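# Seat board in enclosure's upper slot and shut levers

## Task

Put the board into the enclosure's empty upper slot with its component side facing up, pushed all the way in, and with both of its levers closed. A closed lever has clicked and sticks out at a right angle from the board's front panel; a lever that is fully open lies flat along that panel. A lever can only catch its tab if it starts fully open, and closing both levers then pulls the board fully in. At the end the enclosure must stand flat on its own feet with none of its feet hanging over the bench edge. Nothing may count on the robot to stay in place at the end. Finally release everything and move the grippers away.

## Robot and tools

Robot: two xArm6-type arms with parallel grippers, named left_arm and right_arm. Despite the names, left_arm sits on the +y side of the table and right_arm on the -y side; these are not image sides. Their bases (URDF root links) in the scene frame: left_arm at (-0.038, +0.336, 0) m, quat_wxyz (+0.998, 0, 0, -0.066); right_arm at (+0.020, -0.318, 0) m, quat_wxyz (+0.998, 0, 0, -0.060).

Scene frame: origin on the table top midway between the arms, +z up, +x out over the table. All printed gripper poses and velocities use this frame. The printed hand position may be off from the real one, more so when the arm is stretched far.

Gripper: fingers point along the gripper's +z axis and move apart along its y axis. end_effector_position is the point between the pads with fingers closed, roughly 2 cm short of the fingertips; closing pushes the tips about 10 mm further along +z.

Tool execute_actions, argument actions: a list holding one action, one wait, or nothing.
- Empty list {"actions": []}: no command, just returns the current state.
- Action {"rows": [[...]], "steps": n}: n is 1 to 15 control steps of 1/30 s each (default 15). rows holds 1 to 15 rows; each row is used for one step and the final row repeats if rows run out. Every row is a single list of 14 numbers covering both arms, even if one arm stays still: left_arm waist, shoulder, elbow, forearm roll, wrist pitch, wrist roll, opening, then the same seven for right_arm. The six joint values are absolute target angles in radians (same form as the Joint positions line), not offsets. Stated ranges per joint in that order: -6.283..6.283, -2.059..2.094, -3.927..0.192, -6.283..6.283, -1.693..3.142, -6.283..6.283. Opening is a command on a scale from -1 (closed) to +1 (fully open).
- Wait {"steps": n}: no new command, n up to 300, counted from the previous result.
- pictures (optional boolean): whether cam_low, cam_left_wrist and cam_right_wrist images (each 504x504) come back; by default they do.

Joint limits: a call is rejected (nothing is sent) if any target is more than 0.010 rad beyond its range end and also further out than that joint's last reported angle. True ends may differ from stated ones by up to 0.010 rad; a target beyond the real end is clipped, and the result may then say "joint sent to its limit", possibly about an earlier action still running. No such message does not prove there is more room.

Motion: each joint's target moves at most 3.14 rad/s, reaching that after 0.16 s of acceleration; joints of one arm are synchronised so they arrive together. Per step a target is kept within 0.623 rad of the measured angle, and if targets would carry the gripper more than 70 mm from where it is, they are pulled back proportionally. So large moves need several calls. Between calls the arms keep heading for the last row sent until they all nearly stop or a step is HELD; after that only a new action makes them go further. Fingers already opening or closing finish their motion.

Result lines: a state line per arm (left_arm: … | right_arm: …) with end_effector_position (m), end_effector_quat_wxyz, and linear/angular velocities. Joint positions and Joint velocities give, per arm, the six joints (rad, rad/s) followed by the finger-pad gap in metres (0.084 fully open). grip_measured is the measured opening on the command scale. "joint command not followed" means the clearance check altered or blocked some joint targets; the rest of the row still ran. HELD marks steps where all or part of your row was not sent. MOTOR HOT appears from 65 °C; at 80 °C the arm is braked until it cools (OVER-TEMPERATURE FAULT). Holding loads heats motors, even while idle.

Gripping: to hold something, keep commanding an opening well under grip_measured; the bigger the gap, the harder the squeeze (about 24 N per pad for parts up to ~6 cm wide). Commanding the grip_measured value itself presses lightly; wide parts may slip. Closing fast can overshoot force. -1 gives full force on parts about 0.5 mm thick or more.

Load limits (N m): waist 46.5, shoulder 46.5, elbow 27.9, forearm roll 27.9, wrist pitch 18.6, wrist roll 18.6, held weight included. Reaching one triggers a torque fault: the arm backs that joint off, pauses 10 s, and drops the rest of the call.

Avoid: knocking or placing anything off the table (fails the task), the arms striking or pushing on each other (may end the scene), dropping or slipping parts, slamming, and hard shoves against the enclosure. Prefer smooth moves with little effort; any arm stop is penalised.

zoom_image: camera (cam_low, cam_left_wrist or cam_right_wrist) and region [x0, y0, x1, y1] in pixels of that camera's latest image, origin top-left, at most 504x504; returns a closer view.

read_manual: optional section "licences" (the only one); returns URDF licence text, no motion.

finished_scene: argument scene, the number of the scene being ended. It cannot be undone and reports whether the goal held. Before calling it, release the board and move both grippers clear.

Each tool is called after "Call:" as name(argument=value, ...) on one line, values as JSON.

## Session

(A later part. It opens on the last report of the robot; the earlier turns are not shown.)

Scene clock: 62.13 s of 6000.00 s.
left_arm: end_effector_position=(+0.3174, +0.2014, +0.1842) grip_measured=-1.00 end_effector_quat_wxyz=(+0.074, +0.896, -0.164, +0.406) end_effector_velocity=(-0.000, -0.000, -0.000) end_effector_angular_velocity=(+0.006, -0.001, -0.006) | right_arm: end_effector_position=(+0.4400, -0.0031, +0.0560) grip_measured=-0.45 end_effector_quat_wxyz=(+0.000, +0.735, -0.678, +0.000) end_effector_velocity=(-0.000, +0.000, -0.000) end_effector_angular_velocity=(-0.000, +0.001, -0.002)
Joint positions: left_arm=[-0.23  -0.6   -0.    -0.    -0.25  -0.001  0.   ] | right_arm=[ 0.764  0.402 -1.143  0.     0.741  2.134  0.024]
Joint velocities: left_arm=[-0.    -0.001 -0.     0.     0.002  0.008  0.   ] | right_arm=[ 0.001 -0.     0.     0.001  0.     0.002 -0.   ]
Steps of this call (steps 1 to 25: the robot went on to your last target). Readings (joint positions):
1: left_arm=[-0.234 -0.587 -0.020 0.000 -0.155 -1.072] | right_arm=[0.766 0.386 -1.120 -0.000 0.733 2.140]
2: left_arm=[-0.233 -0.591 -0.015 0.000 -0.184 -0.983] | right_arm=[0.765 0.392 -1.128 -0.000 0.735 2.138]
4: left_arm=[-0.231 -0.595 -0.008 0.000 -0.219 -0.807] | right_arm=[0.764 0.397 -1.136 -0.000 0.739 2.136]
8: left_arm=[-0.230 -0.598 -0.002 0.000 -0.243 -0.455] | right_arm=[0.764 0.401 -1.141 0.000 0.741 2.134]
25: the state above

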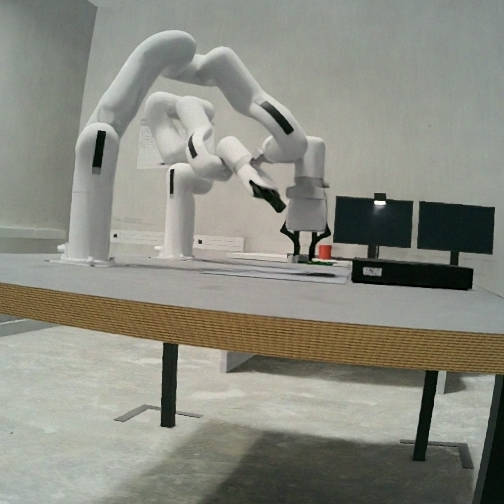

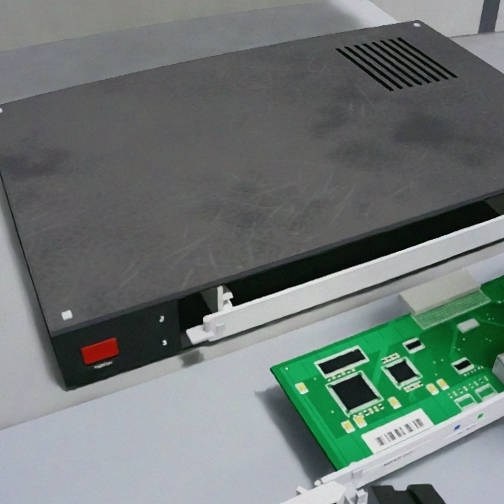

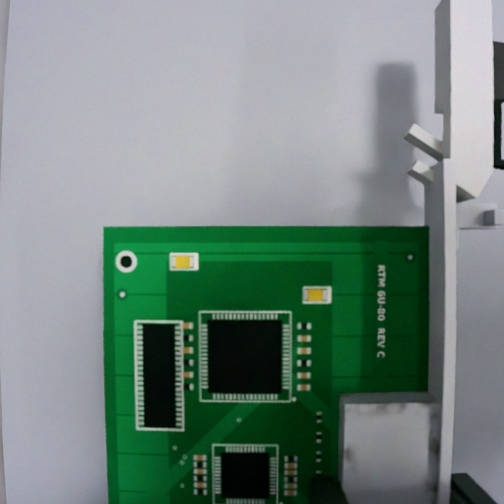

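Call:
execute_actions(actions=[{"rows":[[-0.23,-0.6,0,0,-0.25,0,-1,0.757,0.415,-1.16,-0.03,0.715,2.15,-1],[-0.23,-0.6,0,0,-0.25,0,-1,0.757,0.415,-1.16,-0.03,0.715,2.15,-1],[-0.23,-0.6,0,0,-0.25,0,-1,0.757,0.415,-1.16,-0.03,0.715,2.15,-1],[-0.23,-0.6,0,0,-0.25,0,-1,0.75,0.4395,-1.182,-0.052,0.694,2.159,-1]]}])

Call:
zoom_image(camera="cam_low", region=[290,240,380,290])

Call:
zoom_image(camera="cam_left_wrist", region=[160,250,320,400])

Scene clock: 69.73 s of 6000.00 s.
left_arm: end_effector_position=(+0.3174, +0.2014, +0.1842) grip_measured=-1.00 end_effector_quat_wxyz=(+0.074, +0.896, -0.164, +0.406) end_effector_velocity=(+0.000, +0.000, +0.000) end_effector_angular_velocity=(-0.000, -0.000, +0.000) | right_arm: end_effector_position=(+0.4643, -0.0005, +0.0543) grip_measured=-0.45 end_effector_quat_wxyz=(-0.021, +0.735, -0.678, +0.021) end_effector_velocity=(+0.005, +0.001, +0.002) end_effector_angular_velocity=(+0.003, -0.013, +0.003)
Joint positions: left_arm=[-0.23 -0.6  -0.   -0.   -0.25  0.    0.  ] | right_arm=[ 0.75   0.439 -1.181 -0.051  0.695  2.159  0.024]
Joint velocities: left_arm=[ 0.    -0.001 -0.    -0.     0.001 -0.     0.   ] | right_arm=[-0.002  0.003 -0.007 -0.008 -0.009  0.001 -0.   ]
Steps of this call (steps 1 to 30: the robot went on to your last target; steps 31 to 90: nothing new was sent; then 4.10 s passed at rest; steps 91 to 105: all 15 steps of this action). Readings (joint positions):
91: left_arm=[-0.230 -0.600 0.000 0.000 -0.250 -0.000] | right_arm=[0.763 0.402 -1.143 -0.000 0.741 2.134]
92: left_arm=[-0.230 -0.600 -0.000 -0.000 -0.250 -0.000] | right_arm=[0.763 0.403 -1.144 -0.002 0.739 2.135]
94: left_arm=[-0.230 -0.600 -0.000 -0.000 -0.250 -0.000] | right_arm=[0.761 0.408 -1.151 -0.014 0.729 2.142]
98: left_arm=[-0.230 -0.600 0.000 -0.000 -0.250 -0.000] | right_arm=[0.753 0.429 -1.173 -0.041 0.704 2.154]
105: the state above

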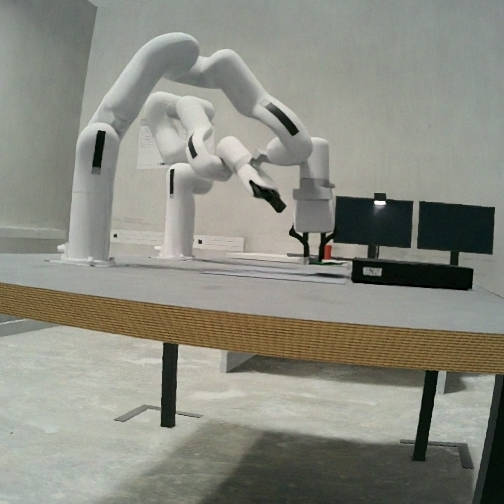

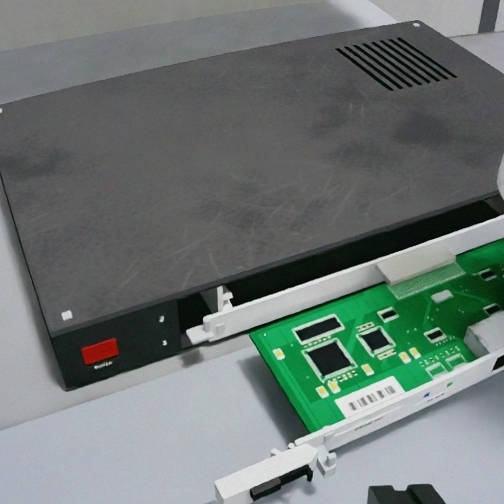

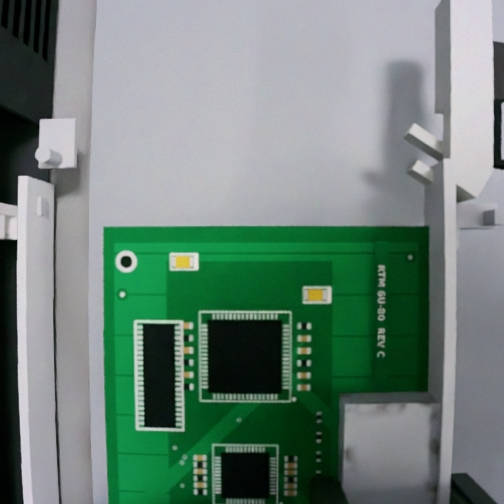

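Region (290, 240, 380, 290) of cam_low's 504x504 image, scaled by 5.600, with more detail than that image has.

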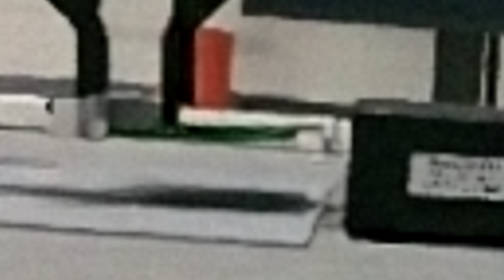

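Region (160, 250, 320, 400) of cam_left_wrist's 504x504 image, scaled by 3.150, with more detail than that image has; it fills the top 472 rows of this view, and the rest is white.

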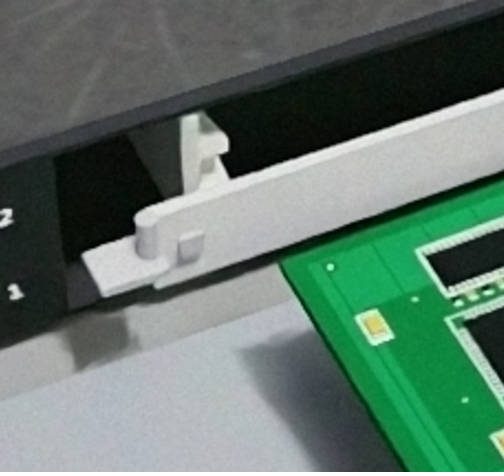

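Call:
execute_actions(actions=[{"rows":[[-0.23,-0.6,0,0,-0.25,0,-1,0.7405,0.464,-1.222,-0.051,0.709,2.148,-1],[-0.23,-0.6,0,0,-0.25,0,-1,0.7405,0.464,-1.222,-0.051,0.709,2.148,-1],[-0.23,-0.6,0,0,-0.25,0,-1,0.7405,0.464,-1.222,-0.051,0.709,2.148,-1],[-0.23,-0.6,0,0,-0.25,0,-1,0.7405,0.464,-1.222,-0.051,0.709,2.148,-1],[-0.23,-0.6,0,0,-0.25,0,-1,0.731,0.489,-1.263,-0.05,0.724,2.137,-1]]}])

Call:
zoom_image(camera="cam_left_wrist", region=[160,250,320,400])

Scene clock: 75.53 s of 6000.00 s.
left_arm: end_effector_position=(+0.3174, +0.2014, +0.1842) grip_measured=-1.00 end_effector_quat_wxyz=(+0.074, +0.896, -0.164, +0.406) end_effector_velocity=(+0.000, +0.000, -0.000) end_effector_angular_velocity=(+0.000, -0.000, +0.000) | right_arm: end_effector_position=(+0.4849, +0.0011, +0.0549) grip_measured=-0.45 end_effector_quat_wxyz=(-0.021, +0.735, -0.677, +0.022) end_effector_velocity=(+0.002, +0.001, -0.001) end_effector_angular_velocity=(-0.002, +0.004, +0.005)
Joint positions: left_arm=[-0.23 -0.6  -0.    0.   -0.25  0.    0.  ] | right_arm=[ 0.731  0.488 -1.261 -0.05   0.723  2.137  0.024]
Joint velocities: left_arm=[ 0.  0. -0.  0. -0.  0.  0.] | right_arm=[-0.     0.011 -0.014  0.001  0.008 -0.007 -0.   ]
Steps of this call (steps 1 to 15: the robot went on to your last target; steps 16 to 90: nothing new was sent; then 2.30 s passed at rest; steps 91 to 105: all 15 steps of this action). Readings (joint positions):
91: left_arm=[-0.230 -0.600 -0.000 -0.000 -0.250 0.000] | right_arm=[0.750 0.440 -1.182 -0.052 0.694 2.159]
92: left_arm=[-0.230 -0.600 -0.000 -0.000 -0.250 -0.000] | right_arm=[0.750 0.441 -1.184 -0.052 0.695 2.158]
94: left_arm=[-0.230 -0.600 -0.000 -0.000 -0.250 0.000] | right_arm=[0.746 0.451 -1.200 -0.052 0.701 2.154]
98: left_arm=[-0.230 -0.600 -0.000 0.000 -0.250 -0.000] | right_arm=[0.737 0.473 -1.236 -0.051 0.714 2.144]
105: the state above

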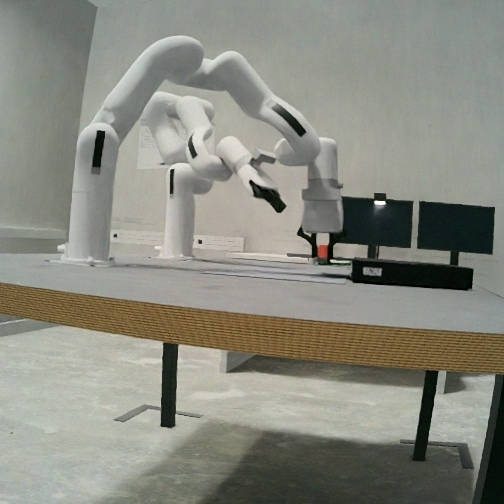

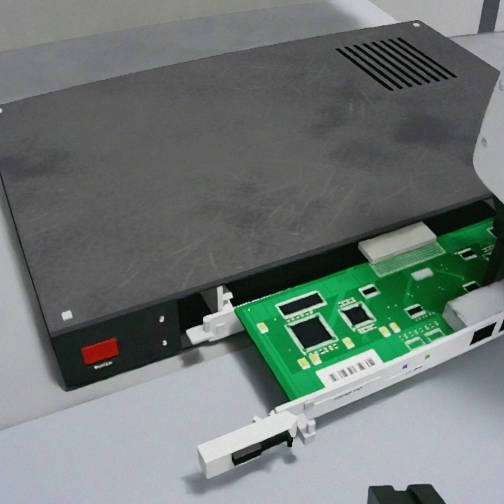

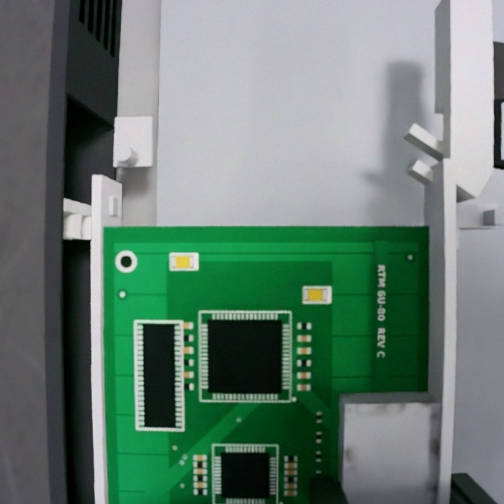

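Region (160, 250, 320, 400) of cam_left_wrist's 504x504 image, scaled by 3.150, with more detail than that image has; it fills the top 472 rows of this view, and the rest is white.

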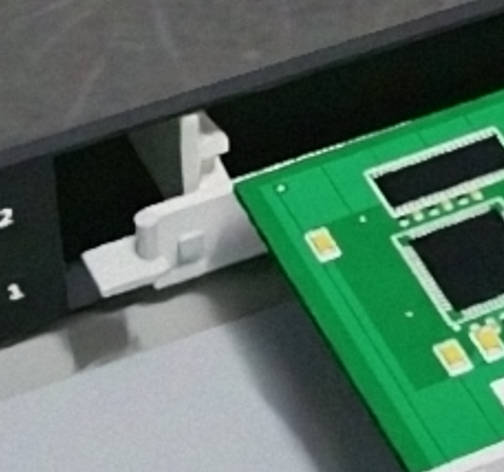

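Call:
execute_actions(actions=[{"rows":[[-0.23,-0.6,0,0,-0.25,0,-1,0.731,0.487,-1.263,-0.05,0.726,2.143,-1],[-0.23,-0.6,0,0,-0.25,0,-1,0.731,0.487,-1.263,-0.05,0.726,2.143,-1],[-0.23,-0.6,0,0,-0.25,0,-1,0.7265,0.4995,-1.284,-0.049,0.734,2.138,-1],[-0.23,-0.6,0,0,-0.25,0,-1,0.7265,0.4995,-1.284,-0.049,0.734,2.138,-1],[-0.23,-0.6,0,0,-0.25,0,-1,0.7265,0.4995,-1.284,-0.049,0.734,2.138,-1],[-0.23,-0.6,0,0,-0.25,0,-1,0.722,0.512,-1.305,-0.048,0.743,2.133,-1],[-0.23,-0.6,0,0,-0.25,0,-1,0.722,0.512,-1.305,-0.048,0.743,2.133,-1],[-0.23,-0.6,0,0,-0.25,0,-1,0.722,0.512,-1.305,-0.048,0.743,2.133,-1],[-0.23,-0.6,0,0,-0.25,0,-1,0.7175,0.525,-1.326,-0.048,0.751,2.127,-1],[-0.23,-0.6,0,0,-0.25,0,-1,0.7175,0.525,-1.326,-0.048,0.751,2.127,-1],[-0.23,-0.6,0,0,-0.25,0,-1,0.7175,0.525,-1.326,-0.048,0.751,2.127,-1],[-0.23,-0.6,0,0,-0.25,0,-1,0.713,0.538,-1.347,-0.047,0.759,2.122,-1]]}], pictures=false)

Call:
execute_actions(actions=[{"steps":8}])

Call:
zoom_image(camera="cam_left_wrist", region=[160,250,320,400])

Scene clock: 83.27 s of 6000.00 s.
left_arm: end_effector_position=(+0.3174, +0.2014, +0.1842) grip_measured=-1.00 end_effector_quat_wxyz=(+0.074, +0.896, -0.164, +0.406) end_effector_velocity=(-0.000, -0.000, -0.001) end_effector_angular_velocity=(+0.001, +0.002, -0.001) | right_arm: end_effector_position=(+0.4977, +0.0024, +0.0535) grip_measured=-0.43 end_effector_quat_wxyz=(-0.016, +0.733, -0.679, +0.020) end_effector_velocity=(+0.052, +0.002, +0.002) end_effector_angular_velocity=(+0.011, -0.016, -0.010)
Joint positions: left_arm=[-0.23 -0.6   0.    0.   -0.25 -0.    0.  ] | right_arm=[ 0.72   0.53  -1.327 -0.045  0.757  2.127  0.025]
Joint velocities: left_arm=[-0.001  0.001  0.    -0.     0.002  0.001  0.   ] | right_arm=[-0.048  0.116 -0.19   0.004  0.054 -0.043  0.016]
Steps of this call (steps 1 to 15: the robot went on to your last target; steps 16 to 90: nothing new was sent; then 4.23 s passed at rest; steps 91 to 105: all 15 steps of this action). Readings (joint positions):
91: left_arm=[-0.230 -0.600 -0.000 -0.000 -0.250 -0.000] | right_arm=[0.731 0.489 -1.263 -0.050 0.724 2.137]
92: left_arm=[-0.230 -0.600 0.000 0.000 -0.250 -0.000] | right_arm=[0.731 0.489 -1.263 -0.050 0.724 2.138]
94: left_arm=[-0.230 -0.600 0.000 -0.000 -0.250 0.000] | right_arm=[0.731 0.489 -1.264 -0.050 0.726 2.139]
98: left_arm=[-0.230 -0.600 0.000 0.000 -0.250 0.000] | right_arm=[0.726 0.500 -1.285 -0.049 0.734 2.137]
105: the state above

Scene clock: 83.53 s of 6000.00 s.
left_arm: end_effector_position=(+0.3174, +0.2014, +0.1842) grip_measured=-1.00 end_effector_quat_wxyz=(+0.074, +0.896, -0.164, +0.406) end_effector_velocity=(+0.000, +0.000, +0.001) end_effector_angular_velocity=(-0.002, -0.002, +0.001) | right_arm: end_effector_position=(+0.5041, +0.0030, +0.0557) grip_measured=-0.37 end_effector_quat_wxyz=(-0.020, +0.733, -0.680, +0.021) end_effector_velocity=(+0.009, +0.001, +0.006) end_effector_angular_velocity=(+0.008, -0.018, -0.001)
Joint positions: left_arm=[-0.23 -0.6   0.    0.   -0.25  0.    0.  ] | right_arm=[ 0.715  0.538 -1.345 -0.046  0.76   2.123  0.028]
Joint velocities: left_arm=[ 0.     0.    -0.    -0.    -0.002 -0.001  0.   ] | right_arm=[-0.006  0.    -0.015 -0.004 -0.005 -0.002  0.004]
Steps of this call (steps 1 to 8: the robot went on to your last target). Readings (joint positions):
1: left_arm=[-0.230 -0.600 0.000 -0.000 -0.250 0.000] | right_arm=[0.719 0.533 -1.332 -0.045 0.758 2.126]
2: left_arm=[-0.230 -0.600 -0.000 -0.000 -0.250 -0.000] | right_arm=[0.718 0.535 -1.336 -0.045 0.759 2.125]
4: left_arm=[-0.230 -0.600 0.000 -0.000 -0.250 0.000] | right_arm=[0.716 0.537 -1.341 -0.046 0.760 2.124]
8: the state above

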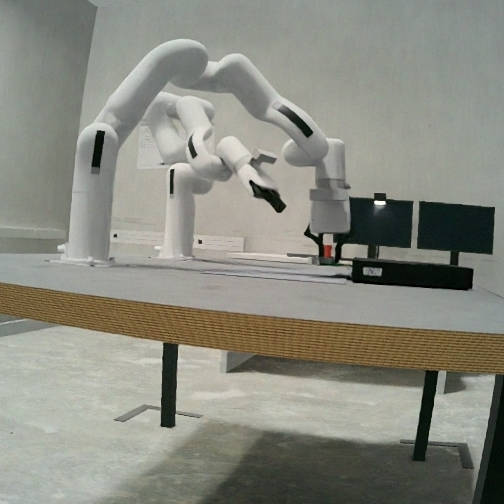

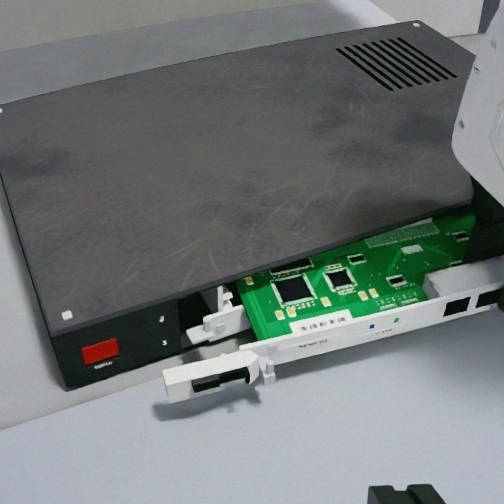

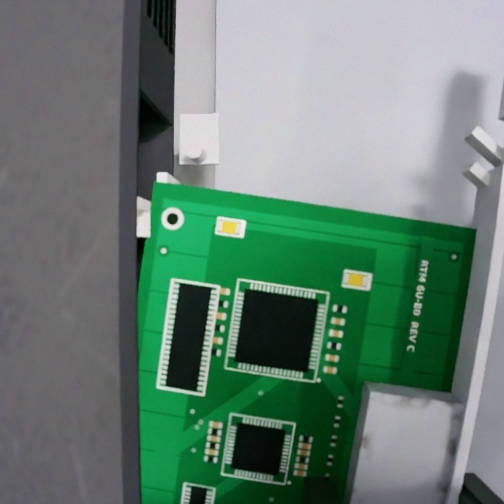

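Region (160, 250, 320, 400) of cam_left_wrist's 504x504 image, scaled by 3.150, with more detail than that image has; it fills the top 472 rows of this view, and the rest is white.

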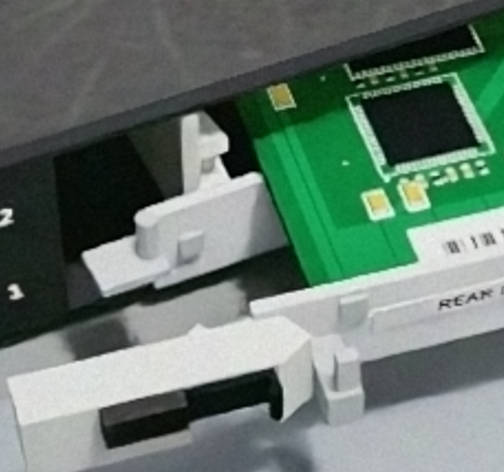

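Call:
execute_actions(actions=[{"rows":[[-0.5,-0.6,0,0,-0.4,0,-1,0.724,0.512,-1.305,-0.048,0.743,2.133,-1],[-0.5,-0.6,0,0,-0.4,0,-1,0.724,0.512,-1.305,-0.048,0.743,2.133,-1],[-0.5,-0.6,0,0,-0.4,0,-1,0.724,0.512,-1.305,-0.048,0.743,2.133,-1],[-0.5,-0.6,0,0,-0.4,0,-1,0.733,0.484,-1.256,-0.05,0.722,2.145,-1]]}], pictures=false)

Call:
execute_actions(actions=[{"steps":8}])

Call:
zoom_image(camera="cam_low", region=[300,245,370,285])

Call:
zoom_image(camera="cam_right_wrist", region=[30,150,180,300])

Scene clock: 88.10 s of 6000.00 s.
left_arm: end_effector_position=(+0.2805, +0.1053, +0.2203) grip_measured=-1.00 end_effector_quat_wxyz=(+0.147, +0.836, -0.271, +0.455) end_effector_velocity=(-0.011, -0.019, +0.008) end_effector_angular_velocity=(-0.021, -0.026, -0.055) | right_arm: end_effector_position=(+0.4852, +0.0013, +0.0563) grip_measured=-0.45 end_effector_quat_wxyz=(-0.023, +0.733, -0.680, +0.022) end_effector_velocity=(-0.012, -0.002, -0.008) end_effector_angular_velocity=(-0.010, +0.022, -0.003)
Joint positions: left_arm=[-0.495 -0.6    0.    -0.    -0.397 -0.     0.   ] | right_arm=[ 0.731  0.484 -1.259 -0.051  0.721  2.144  0.024]
Joint velocities: left_arm=[-0.057  0.     0.002 -0.002 -0.035 -0.001  0.   ] | right_arm=[ 0.008 -0.003  0.025  0.006  0.002  0.007 -0.   ]
Steps of this call (steps 1 to 30: the robot went on to your last target; steps 31 to 90: nothing new was sent; then 1.07 s passed at rest; steps 91 to 105: all 15 steps of this action). Readings (joint positions):
91: left_arm=[-0.230 -0.600 0.000 -0.000 -0.250 -0.000] | right_arm=[0.713 0.538 -1.347 -0.047 0.759 2.123]
92: left_arm=[-0.232 -0.600 0.000 -0.000 -0.252 -0.000] | right_arm=[0.713 0.537 -1.345 -0.047 0.758 2.124]
94: left_arm=[-0.270 -0.600 0.001 -0.001 -0.273 -0.000] | right_arm=[0.715 0.526 -1.329 -0.049 0.750 2.127]
98: left_arm=[-0.409 -0.600 -0.001 0.000 -0.349 0.000] | right_arm=[0.723 0.496 -1.284 -0.052 0.728 2.138]
105: the state above

Scene clock: 88.37 s of 6000.00 s.
left_arm: end_effector_position=(+0.2797, +0.1037, +0.2211) grip_measured=-1.00 end_effector_quat_wxyz=(+0.149, +0.834, -0.272, +0.456) end_effector_velocity=(-0.001, -0.002, +0.001) end_effector_angular_velocity=(-0.000, -0.004, -0.006) | right_arm: end_effector_position=(+0.4838, +0.0012, +0.0555) grip_measured=-0.45 end_effector_quat_wxyz=(-0.022, +0.733, -0.680, +0.022) end_effector_velocity=(-0.002, -0.001, -0.002) end_effector_angular_velocity=(-0.002, +0.005, -0.000)
Joint positions: left_arm=[-0.499 -0.6    0.    -0.    -0.4   -0.     0.   ] | right_arm=[ 0.733  0.484 -1.256 -0.05   0.722  2.145  0.024]
Joint velocities: left_arm=[-0.005  0.    -0.     0.    -0.003  0.002  0.   ] | right_arm=[ 0.001 -0.     0.005  0.002  0.001  0.    -0.   ]
Steps of this call (steps 1 to 8: the robot went on to your last target). Readings (joint positions):
1: left_arm=[-0.496 -0.600 0.000 -0.000 -0.398 -0.000] | right_arm=[0.732 0.484 -1.258 -0.051 0.721 2.144]
2: left_arm=[-0.497 -0.600 0.000 -0.000 -0.399 -0.000] | right_arm=[0.732 0.484 -1.258 -0.050 0.721 2.145]
4: left_arm=[-0.498 -0.600 0.000 -0.000 -0.399 -0.000] | right_arm=[0.732 0.484 -1.257 -0.050 0.722 2.145]
8: the state above

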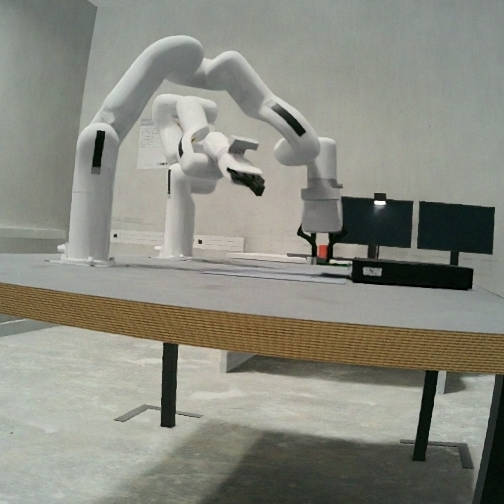

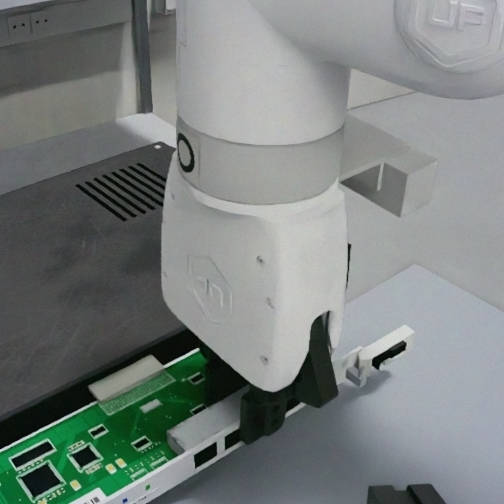

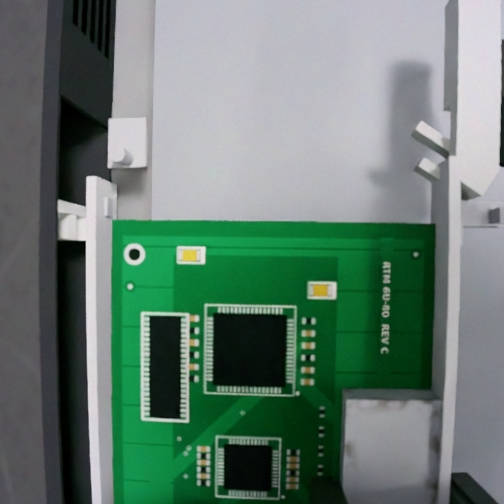

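Region (300, 245, 370, 285) of cam_low's 504x504 image, scaled by 7.200, with more detail than that image has; it fills the top 288 rows of this view, and the rest is white.

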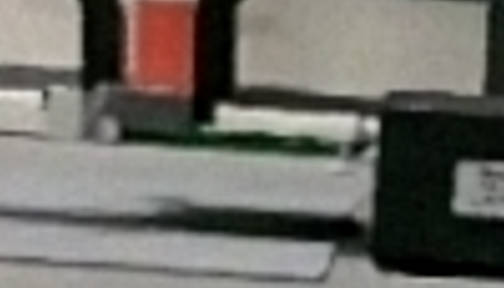

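Region (30, 150, 180, 300) of cam_right_wrist's 504x504 image, scaled by 3.360, with more detail than that image has.

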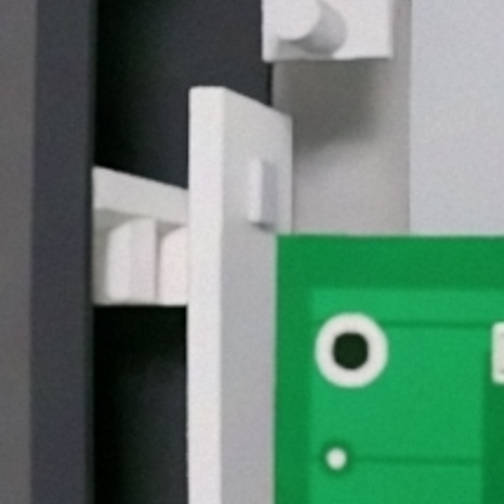

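Call:
execute_actions(actions=[{"rows":[[-0.23,-0.6,0,0,-0.25,0,-1,0.7435,0.465,-1.211,-0.093,0.656,2.16,-1]]}], pictures=false)

Call:
execute_actions(actions=[{"rows":[[-0.23,-0.6,0,0,-0.25,0,-1,0.7395,0.475,-1.228,-0.093,0.663,2.156,-1]]}])

Call:
zoom_image(camera="cam_low", region=[300,245,370,285])

Call:
zoom_image(camera="cam_left_wrist", region=[180,270,280,350])

Scene clock: 95.57 s of 6000.00 s.
left_arm: end_effector_position=(+0.3169, +0.1994, +0.1849) grip_measured=-1.00 end_effector_quat_wxyz=(+0.076, +0.895, -0.166, +0.407) end_effector_velocity=(+0.005, +0.021, -0.007) end_effector_angular_velocity=(+0.012, +0.031, +0.055) | right_arm: end_effector_position=(+0.4826, +0.0039, +0.0551) grip_measured=-0.45 end_effector_quat_wxyz=(-0.039, +0.742, -0.668, +0.037) end_effector_velocity=(-0.001, +0.001, -0.001) end_effector_angular_velocity=(-0.001, -0.002, +0.001)
Joint positions: left_arm=[-0.235 -0.6    0.     0.    -0.253 -0.     0.   ] | right_arm=[ 0.743  0.465 -1.211 -0.093  0.656  2.16   0.024]
Joint velocities: left_arm=[ 0.056 -0.001 -0.004  0.002  0.038 -0.002  0.   ] | right_arm=[ 0.002 -0.001  0.004 -0.004 -0.005  0.004 -0.   ]
Steps of this call (steps 1 to 15: the robot went on to your last target; steps 16 to 90: nothing new was sent; then 3.70 s passed at rest; steps 91 to 105: all 15 steps of this action). Readings (joint positions):
91: left_arm=[-0.500 -0.600 -0.000 0.000 -0.400 0.000] | right_arm=[0.733 0.484 -1.256 -0.050 0.722 2.145]
92: left_arm=[-0.498 -0.600 -0.000 0.000 -0.398 0.000] | right_arm=[0.733 0.483 -1.254 -0.052 0.719 2.146]
94: left_arm=[-0.460 -0.600 -0.001 0.001 -0.377 0.000] | right_arm=[0.737 0.476 -1.238 -0.068 0.695 2.151]
98: left_arm=[-0.321 -0.600 0.000 -0.000 -0.301 -0.000] | right_arm=[0.743 0.467 -1.216 -0.088 0.664 2.158]
105: the state above

Scene clock: 96.07 s of 6000.00 s.
left_arm: end_effector_position=(+0.3174, +0.2013, +0.1842) grip_measured=-1.00 end_effector_quat_wxyz=(+0.074, +0.896, -0.164, +0.406) end_effector_velocity=(-0.000, +0.001, -0.000) end_effector_angular_velocity=(+0.001, +0.002, +0.001) | right_arm: end_effector_position=(+0.4868, +0.0040, +0.0552) grip_measured=-0.45 end_effector_quat_wxyz=(-0.039, +0.742, -0.668, +0.038) end_effector_velocity=(+0.001, -0.000, -0.000) end_effector_angular_velocity=(+0.000, +0.000, -0.000)
Joint positions: left_arm=[-0.23 -0.6  -0.    0.   -0.25  0.    0.  ] | right_arm=[ 0.74   0.475 -1.228 -0.093  0.663  2.156  0.024]
Joint velocities: left_arm=[ 0.001 -0.001  0.    -0.     0.003  0.     0.   ] | right_arm=[-0.001  0.001 -0.001  0.001  0.    -0.002  0.   ]
Steps of this call (steps 1 to 15: all 15 steps of this action). Readings (joint positions):
1: left_arm=[-0.234 -0.600 -0.000 0.000 -0.252 0.000] | right_arm=[0.743 0.465 -1.211 -0.093 0.656 2.160]
2: left_arm=[-0.233 -0.600 -0.000 0.000 -0.251 0.000] | right_arm=[0.743 0.466 -1.213 -0.093 0.657 2.160]
4: left_arm=[-0.232 -0.600 -0.000 0.000 -0.251 0.000] | right_arm=[0.742 0.470 -1.219 -0.093 0.660 2.158]
8: left_arm=[-0.231 -0.600 -0.000 0.000 -0.250 0.000] | right_arm=[0.740 0.474 -1.227 -0.093 0.662 2.156]
15: the state above

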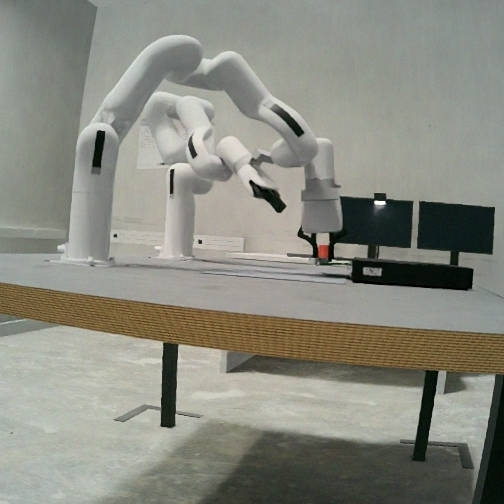

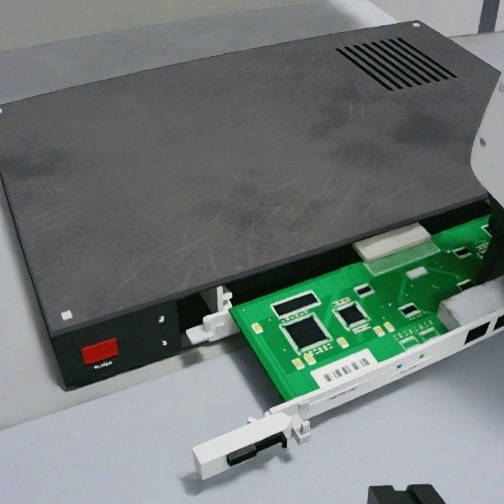

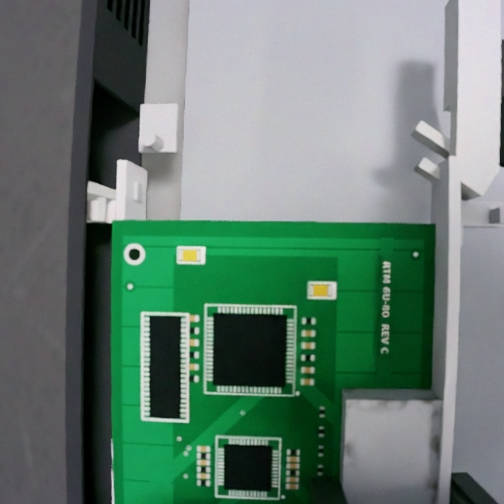

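Region (300, 245, 370, 285) of cam_low's 504x504 image, scaled by 7.200, with more detail than that image has; it fills the top 288 rows of this view, and the rest is white.

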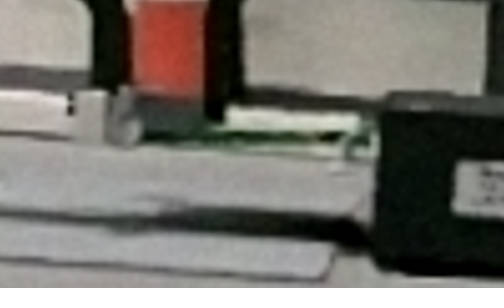

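Region (180, 270, 280, 350) of cam_left_wrist's 504x504 image, scaled by 5.040, with more detail than that image has; it fills the top 403 rows of this view, and the rest is white.

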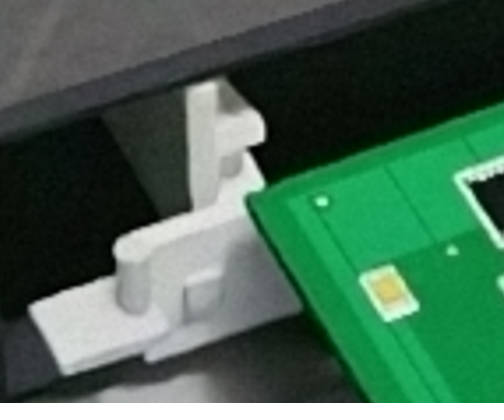

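Call:
execute_actions(actions=[{"rows":[[-0.23,-0.6,0,0,-0.25,0,-1,0.738,0.475,-1.228,-0.093,0.663,2.173,-1],[-0.23,-0.6,0,0,-0.25,0,-1,0.738,0.475,-1.228,-0.093,0.663,2.173,-1],[-0.23,-0.6,0,0,-0.25,0,-1,0.738,0.475,-1.228,-0.093,0.663,2.173,-1],[-0.23,-0.6,0,0,-0.25,0,-1,0.738,0.475,-1.228,-0.093,0.663,2.173,-1],[-0.23,-0.6,0,0,-0.25,0,-1,0.7345,0.484,-1.2425,-0.092,0.6685,2.169,-1]]}])

Call:
zoom_image(camera="cam_right_wrist", region=[60,150,200,290])

Call:
zoom_image(camera="cam_left_wrist", region=[180,270,280,350])

Scene clock: 99.93 s of 6000.00 s.
left_arm: end_effector_position=(+0.3174, +0.2014, +0.1842) grip_measured=-1.00 end_effector_quat_wxyz=(+0.074, +0.896, -0.164, +0.406) end_effector_velocity=(+0.000, -0.000, +0.000) end_effector_angular_velocity=(+0.000, -0.001, -0.000) | right_arm: end_effector_position=(+0.4908, +0.0034, +0.0552) grip_measured=-0.45 end_effector_quat_wxyz=(-0.039, +0.736, -0.675, +0.038) end_effector_velocity=(+0.000, -0.000, -0.001) end_effector_angular_velocity=(-0.001, +0.002, +0.000)
Joint positions: left_arm=[-0.23 -0.6  -0.    0.   -0.25 -0.    0.  ] | right_arm=[ 0.735  0.484 -1.242 -0.092  0.668  2.169  0.024]
Joint velocities: left_arm=[-0.    -0.     0.    -0.    -0.001  0.001  0.   ] | right_arm=[-0.001  0.003 -0.003  0.001  0.003 -0.002  0.   ]
Steps of this call (steps 1 to 15: the robot went on to your last target; steps 16 to 90: nothing new was sent; then 0.37 s passed at rest; steps 91 to 105: all 15 steps of this action). Readings (joint positions):
91: left_arm=[-0.230 -0.600 -0.000 -0.000 -0.250 0.000] | right_arm=[0.739 0.475 -1.228 -0.093 0.663 2.156]
92: left_arm=[-0.230 -0.600 -0.000 0.000 -0.250 0.000] | right_arm=[0.739 0.475 -1.228 -0.093 0.663 2.158]
94: left_arm=[-0.230 -0.600 -0.000 0.000 -0.250 0.000] | right_arm=[0.739 0.475 -1.228 -0.093 0.663 2.164]
98: left_arm=[-0.230 -0.600 -0.000 0.000 -0.250 -0.000] | right_arm=[0.737 0.479 -1.235 -0.093 0.666 2.169]
105: the state above

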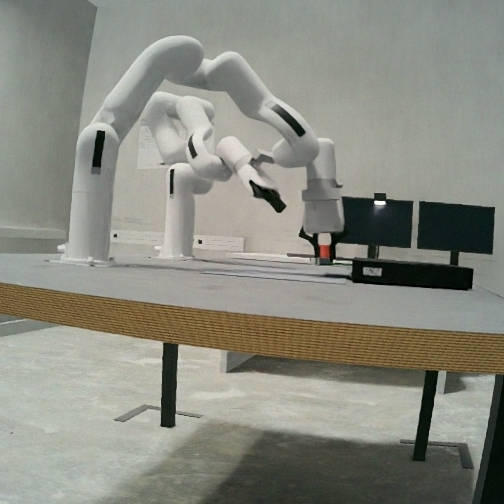

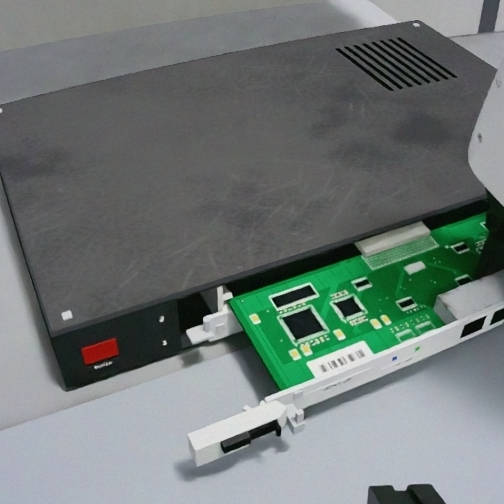

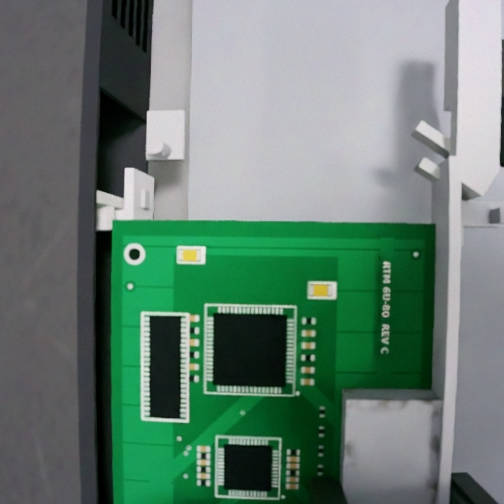

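Region (60, 150, 200, 290) of cam_right_wrist's 504x504 image, scaled by 3.600, with more detail than that image has.

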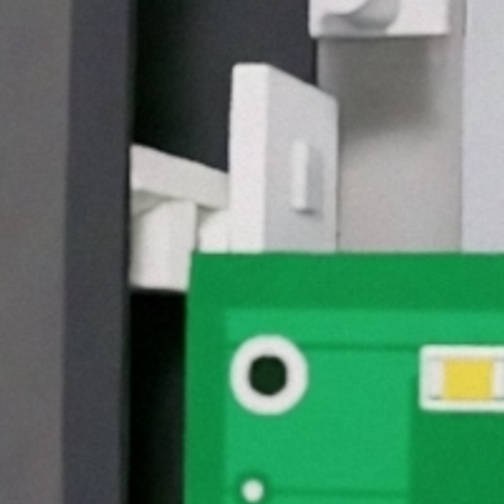

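Region (180, 270, 280, 350) of cam_left_wrist's 504x504 image, scaled by 5.040, with more detail than that image has; it fills the top 403 rows of this view, and the rest is white.

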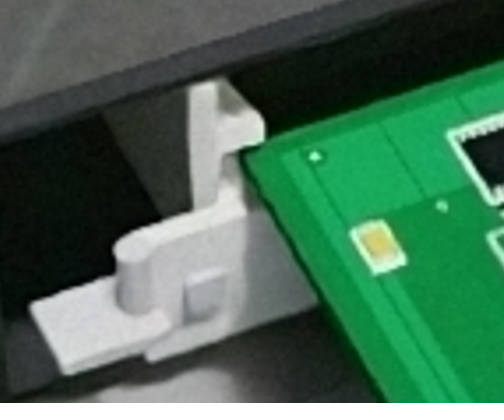

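Both entering under the upper lips.

Call:
execute_actions(actions=[{"rows":[[-0.23,-0.6,0,0,-0.25,0,-1,0.7325,0.489,-1.251,-0.092,0.672,2.167,-1],[-0.23,-0.6,0,0,-0.25,0,-1,0.7325,0.489,-1.251,-0.092,0.672,2.167,-1],[-0.23,-0.6,0,0,-0.25,0,-1,0.7305,0.494,-1.259,-0.091,0.675,2.164,-1],[-0.23,-0.6,0,0,-0.25,0,-1,0.7305,0.494,-1.259,-0.091,0.675,2.164,-1],[-0.23,-0.6,0,0,-0.25,0,-1,0.7287,0.499,-1.2675,-0.091,0.678,2.162,-1]]}])

Scene clock: 103.37 s of 6000.00 s.
left_arm: end_effector_position=(+0.3174, +0.2014, +0.1842) grip_measured=-1.00 end_effector_quat_wxyz=(+0.074, +0.896, -0.164, +0.406) end_effector_velocity=(+0.000, -0.000, +0.001) end_effector_angular_velocity=(-0.001, -0.002, -0.000) | right_arm: end_effector_position=(+0.4954, +0.0036, +0.0539) grip_measured=-0.43 end_effector_quat_wxyz=(-0.036, +0.736, -0.675, +0.037) end_effector_velocity=(+0.009, -0.007, +0.000) end_effector_angular_velocity=(+0.001, -0.007, -0.011)
Joint positions: left_arm=[-0.23 -0.6   0.    0.   -0.25  0.    0.  ] | right_arm=[ 0.73   0.5   -1.265 -0.09   0.68   2.163  0.025]
Joint velocities: left_arm=[-0.    -0.     0.     0.    -0.002 -0.     0.   ] | right_arm=[-0.017  0.006 -0.009 -0.004 -0.003 -0.003  0.003]
Steps of this call (steps 1 to 15: the robot went on to your last target; steps 16 to 88: nothing new was sent; steps 89 to 103: all 15 steps of this action). Readings (joint positions):
89: left_arm=[-0.230 -0.600 0.000 0.000 -0.250 -0.000] | right_arm=[0.734 0.484 -1.243 -0.092 0.669 2.169]
90: left_arm=[-0.230 -0.600 0.000 -0.000 -0.250 -0.000] | right_arm=[0.734 0.484 -1.243 -0.092 0.669 2.169]
92: left_arm=[-0.230 -0.600 -0.000 -0.000 -0.250 -0.000] | right_arm=[0.734 0.487 -1.247 -0.092 0.671 2.168]
96: left_arm=[-0.230 -0.600 0.000 0.000 -0.250 -0.000] | right_arm=[0.733 0.495 -1.258 -0.090 0.678 2.165]
103: the state above

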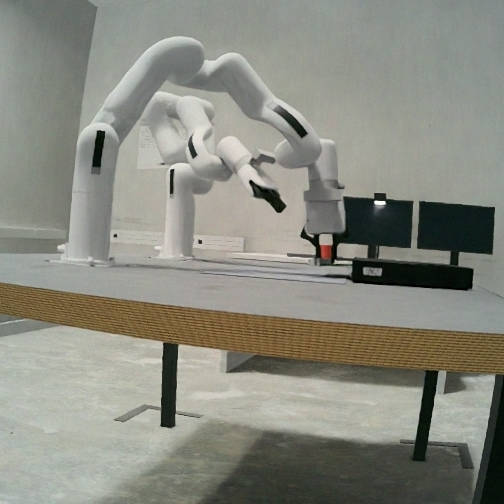

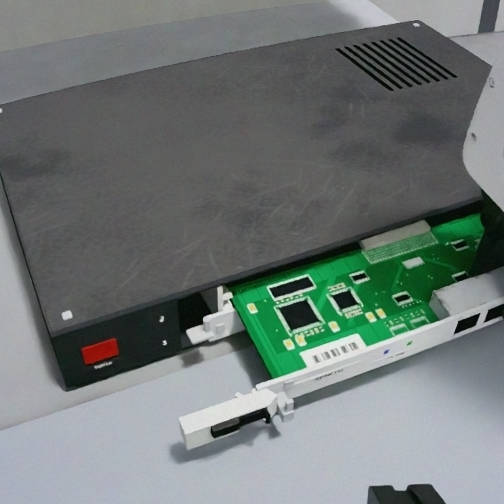

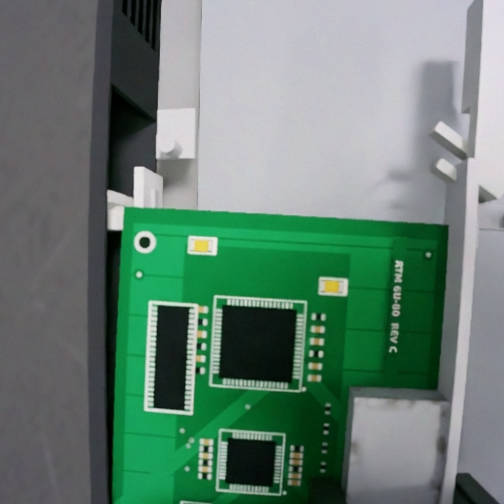

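Call:
execute_actions(actions=[{"rows":[[-0.23,-0.6,0,0,-0.25,0,-1,0.74,0.47,-1.22,-0.093,0.66,2.175,-1]],"steps":12}], pictures=false)

Call:
execute_actions(actions=[{"rows":[[-0.23,-0.6,0,0,-0.25,0,-1,0.735,0.481,-1.228,-0.075,0.6485,2.157,-1]]}])

Call:
zoom_image(camera="cam_low", region=[300,245,370,285])

Call:
zoom_image(camera="cam_left_wrist", region=[180,270,280,350])

Scene clock: 109.33 s of 6000.00 s.
left_arm: end_effector_position=(+0.3174, +0.2014, +0.1842) grip_measured=-1.00 end_effector_quat_wxyz=(+0.074, +0.896, -0.164, +0.406) end_effector_velocity=(+0.000, +0.000, -0.000) end_effector_angular_velocity=(+0.001, -0.000, +0.000) | right_arm: end_effector_position=(+0.4876, +0.0032, +0.0570) grip_measured=-0.44 end_effector_quat_wxyz=(-0.041, +0.735, -0.675, +0.038) end_effector_velocity=(-0.015, -0.002, -0.011) end_effector_angular_velocity=(-0.016, +0.030, +0.003)
Joint positions: left_arm=[-0.23 -0.6  -0.   -0.   -0.25  0.    0.  ] | right_arm=[ 0.738  0.47  -1.223 -0.094  0.659  2.175  0.025]
Joint velocities: left_arm=[ 0.001 -0.     0.     0.     0.     0.001  0.   ] | right_arm=[ 0.012 -0.001  0.028  0.006  0.007  0.005  0.   ]
Steps of this call (steps 1 to 15: the robot went on to your last target; steps 16 to 90: nothing new was sent; then 2.57 s passed at rest; steps 91 to 102: all 12 steps of this action). Readings (joint positions):
91: left_arm=[-0.230 -0.600 -0.000 -0.000 -0.250 0.000] | right_arm=[0.729 0.499 -1.267 -0.091 0.678 2.162]
92: left_arm=[-0.230 -0.600 -0.000 -0.000 -0.250 -0.000] | right_arm=[0.729 0.498 -1.265 -0.091 0.677 2.163]
94: left_arm=[-0.230 -0.600 0.000 0.000 -0.250 0.000] | right_arm=[0.730 0.486 -1.248 -0.093 0.668 2.168]
98: left_arm=[-0.230 -0.600 -0.000 -0.000 -0.250 -0.000] | right_arm=[0.735 0.471 -1.230 -0.095 0.659 2.173]
102: the state above

Scene clock: 109.83 s of 6000.00 s.
left_arm: end_effector_position=(+0.3174, +0.2014, +0.1842) grip_measured=-1.00 end_effector_quat_wxyz=(+0.074, +0.896, -0.164, +0.406) end_effector_velocity=(+0.000, -0.000, +0.000) end_effector_angular_velocity=(-0.000, -0.000, -0.000) | right_arm: end_effector_position=(+0.4882, +0.0034, +0.0522) grip_measured=-0.44 end_effector_quat_wxyz=(-0.042, +0.736, -0.675, +0.032) end_effector_velocity=(-0.001, +0.001, -0.001) end_effector_angular_velocity=(+0.000, +0.001, +0.002)
Joint positions: left_arm=[-0.23 -0.6  -0.    0.   -0.25  0.    0.  ] | right_arm=[ 0.734  0.481 -1.226 -0.075  0.65   2.157  0.025]
Joint velocities: left_arm=[-0. -0. -0. -0. -0. -0.  0.] | right_arm=[ 0.003  0.002  0.001  0.001 -0.002  0.     0.   ]
Steps of this call (steps 1 to 15: all 15 steps of this action). Readings (joint positions):
1: left_arm=[-0.230 -0.600 -0.000 0.000 -0.250 0.000] | right_arm=[0.738 0.470 -1.223 -0.094 0.659 2.175]
2: left_arm=[-0.230 -0.600 -0.000 0.000 -0.250 -0.000] | right_arm=[0.738 0.470 -1.223 -0.092 0.658 2.173]
4: left_arm=[-0.230 -0.600 -0.000 0.000 -0.250 0.000] | right_arm=[0.736 0.475 -1.224 -0.085 0.655 2.166]
8: left_arm=[-0.230 -0.600 0.000 0.000 -0.250 0.000] | right_arm=[0.734 0.480 -1.226 -0.077 0.651 2.159]
15: the state above

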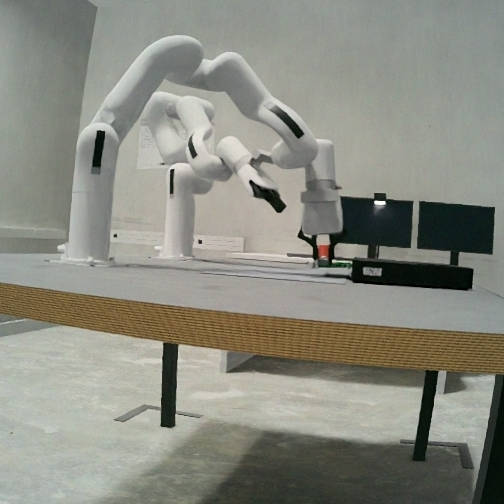

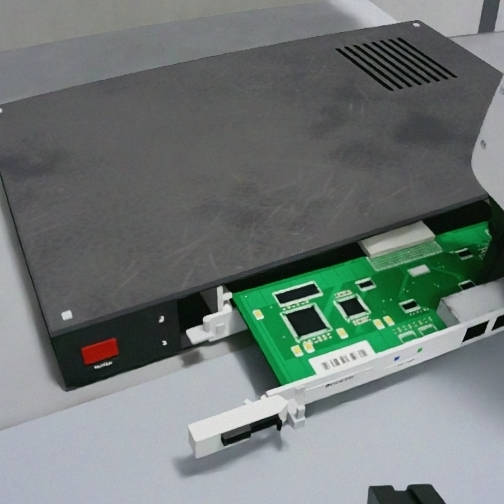

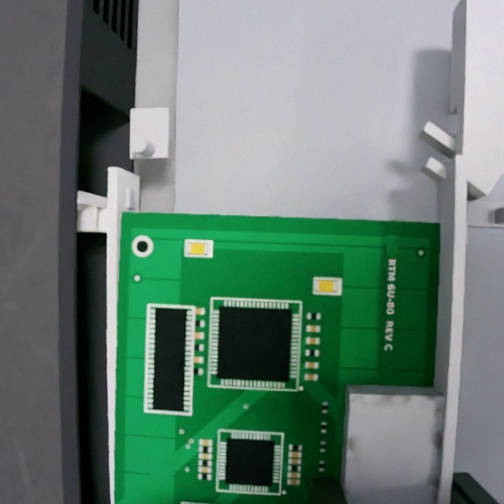

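Region (300, 245, 370, 285) of cam_low's 504x504 image, scaled by 7.200, with more detail than that image has; it fills the top 288 rows of this view, and the rest is white.

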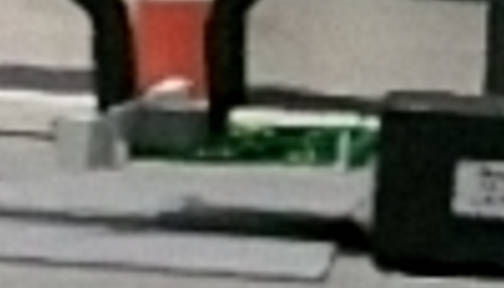

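Region (180, 270, 280, 350) of cam_left_wrist's 504x504 image, scaled by 5.040, with more detail than that image has; it fills the top 403 rows of this view, and the rest is white.

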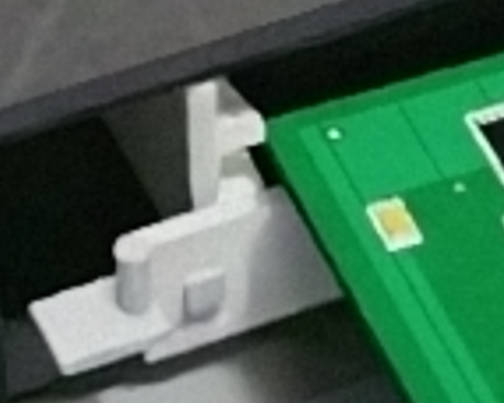

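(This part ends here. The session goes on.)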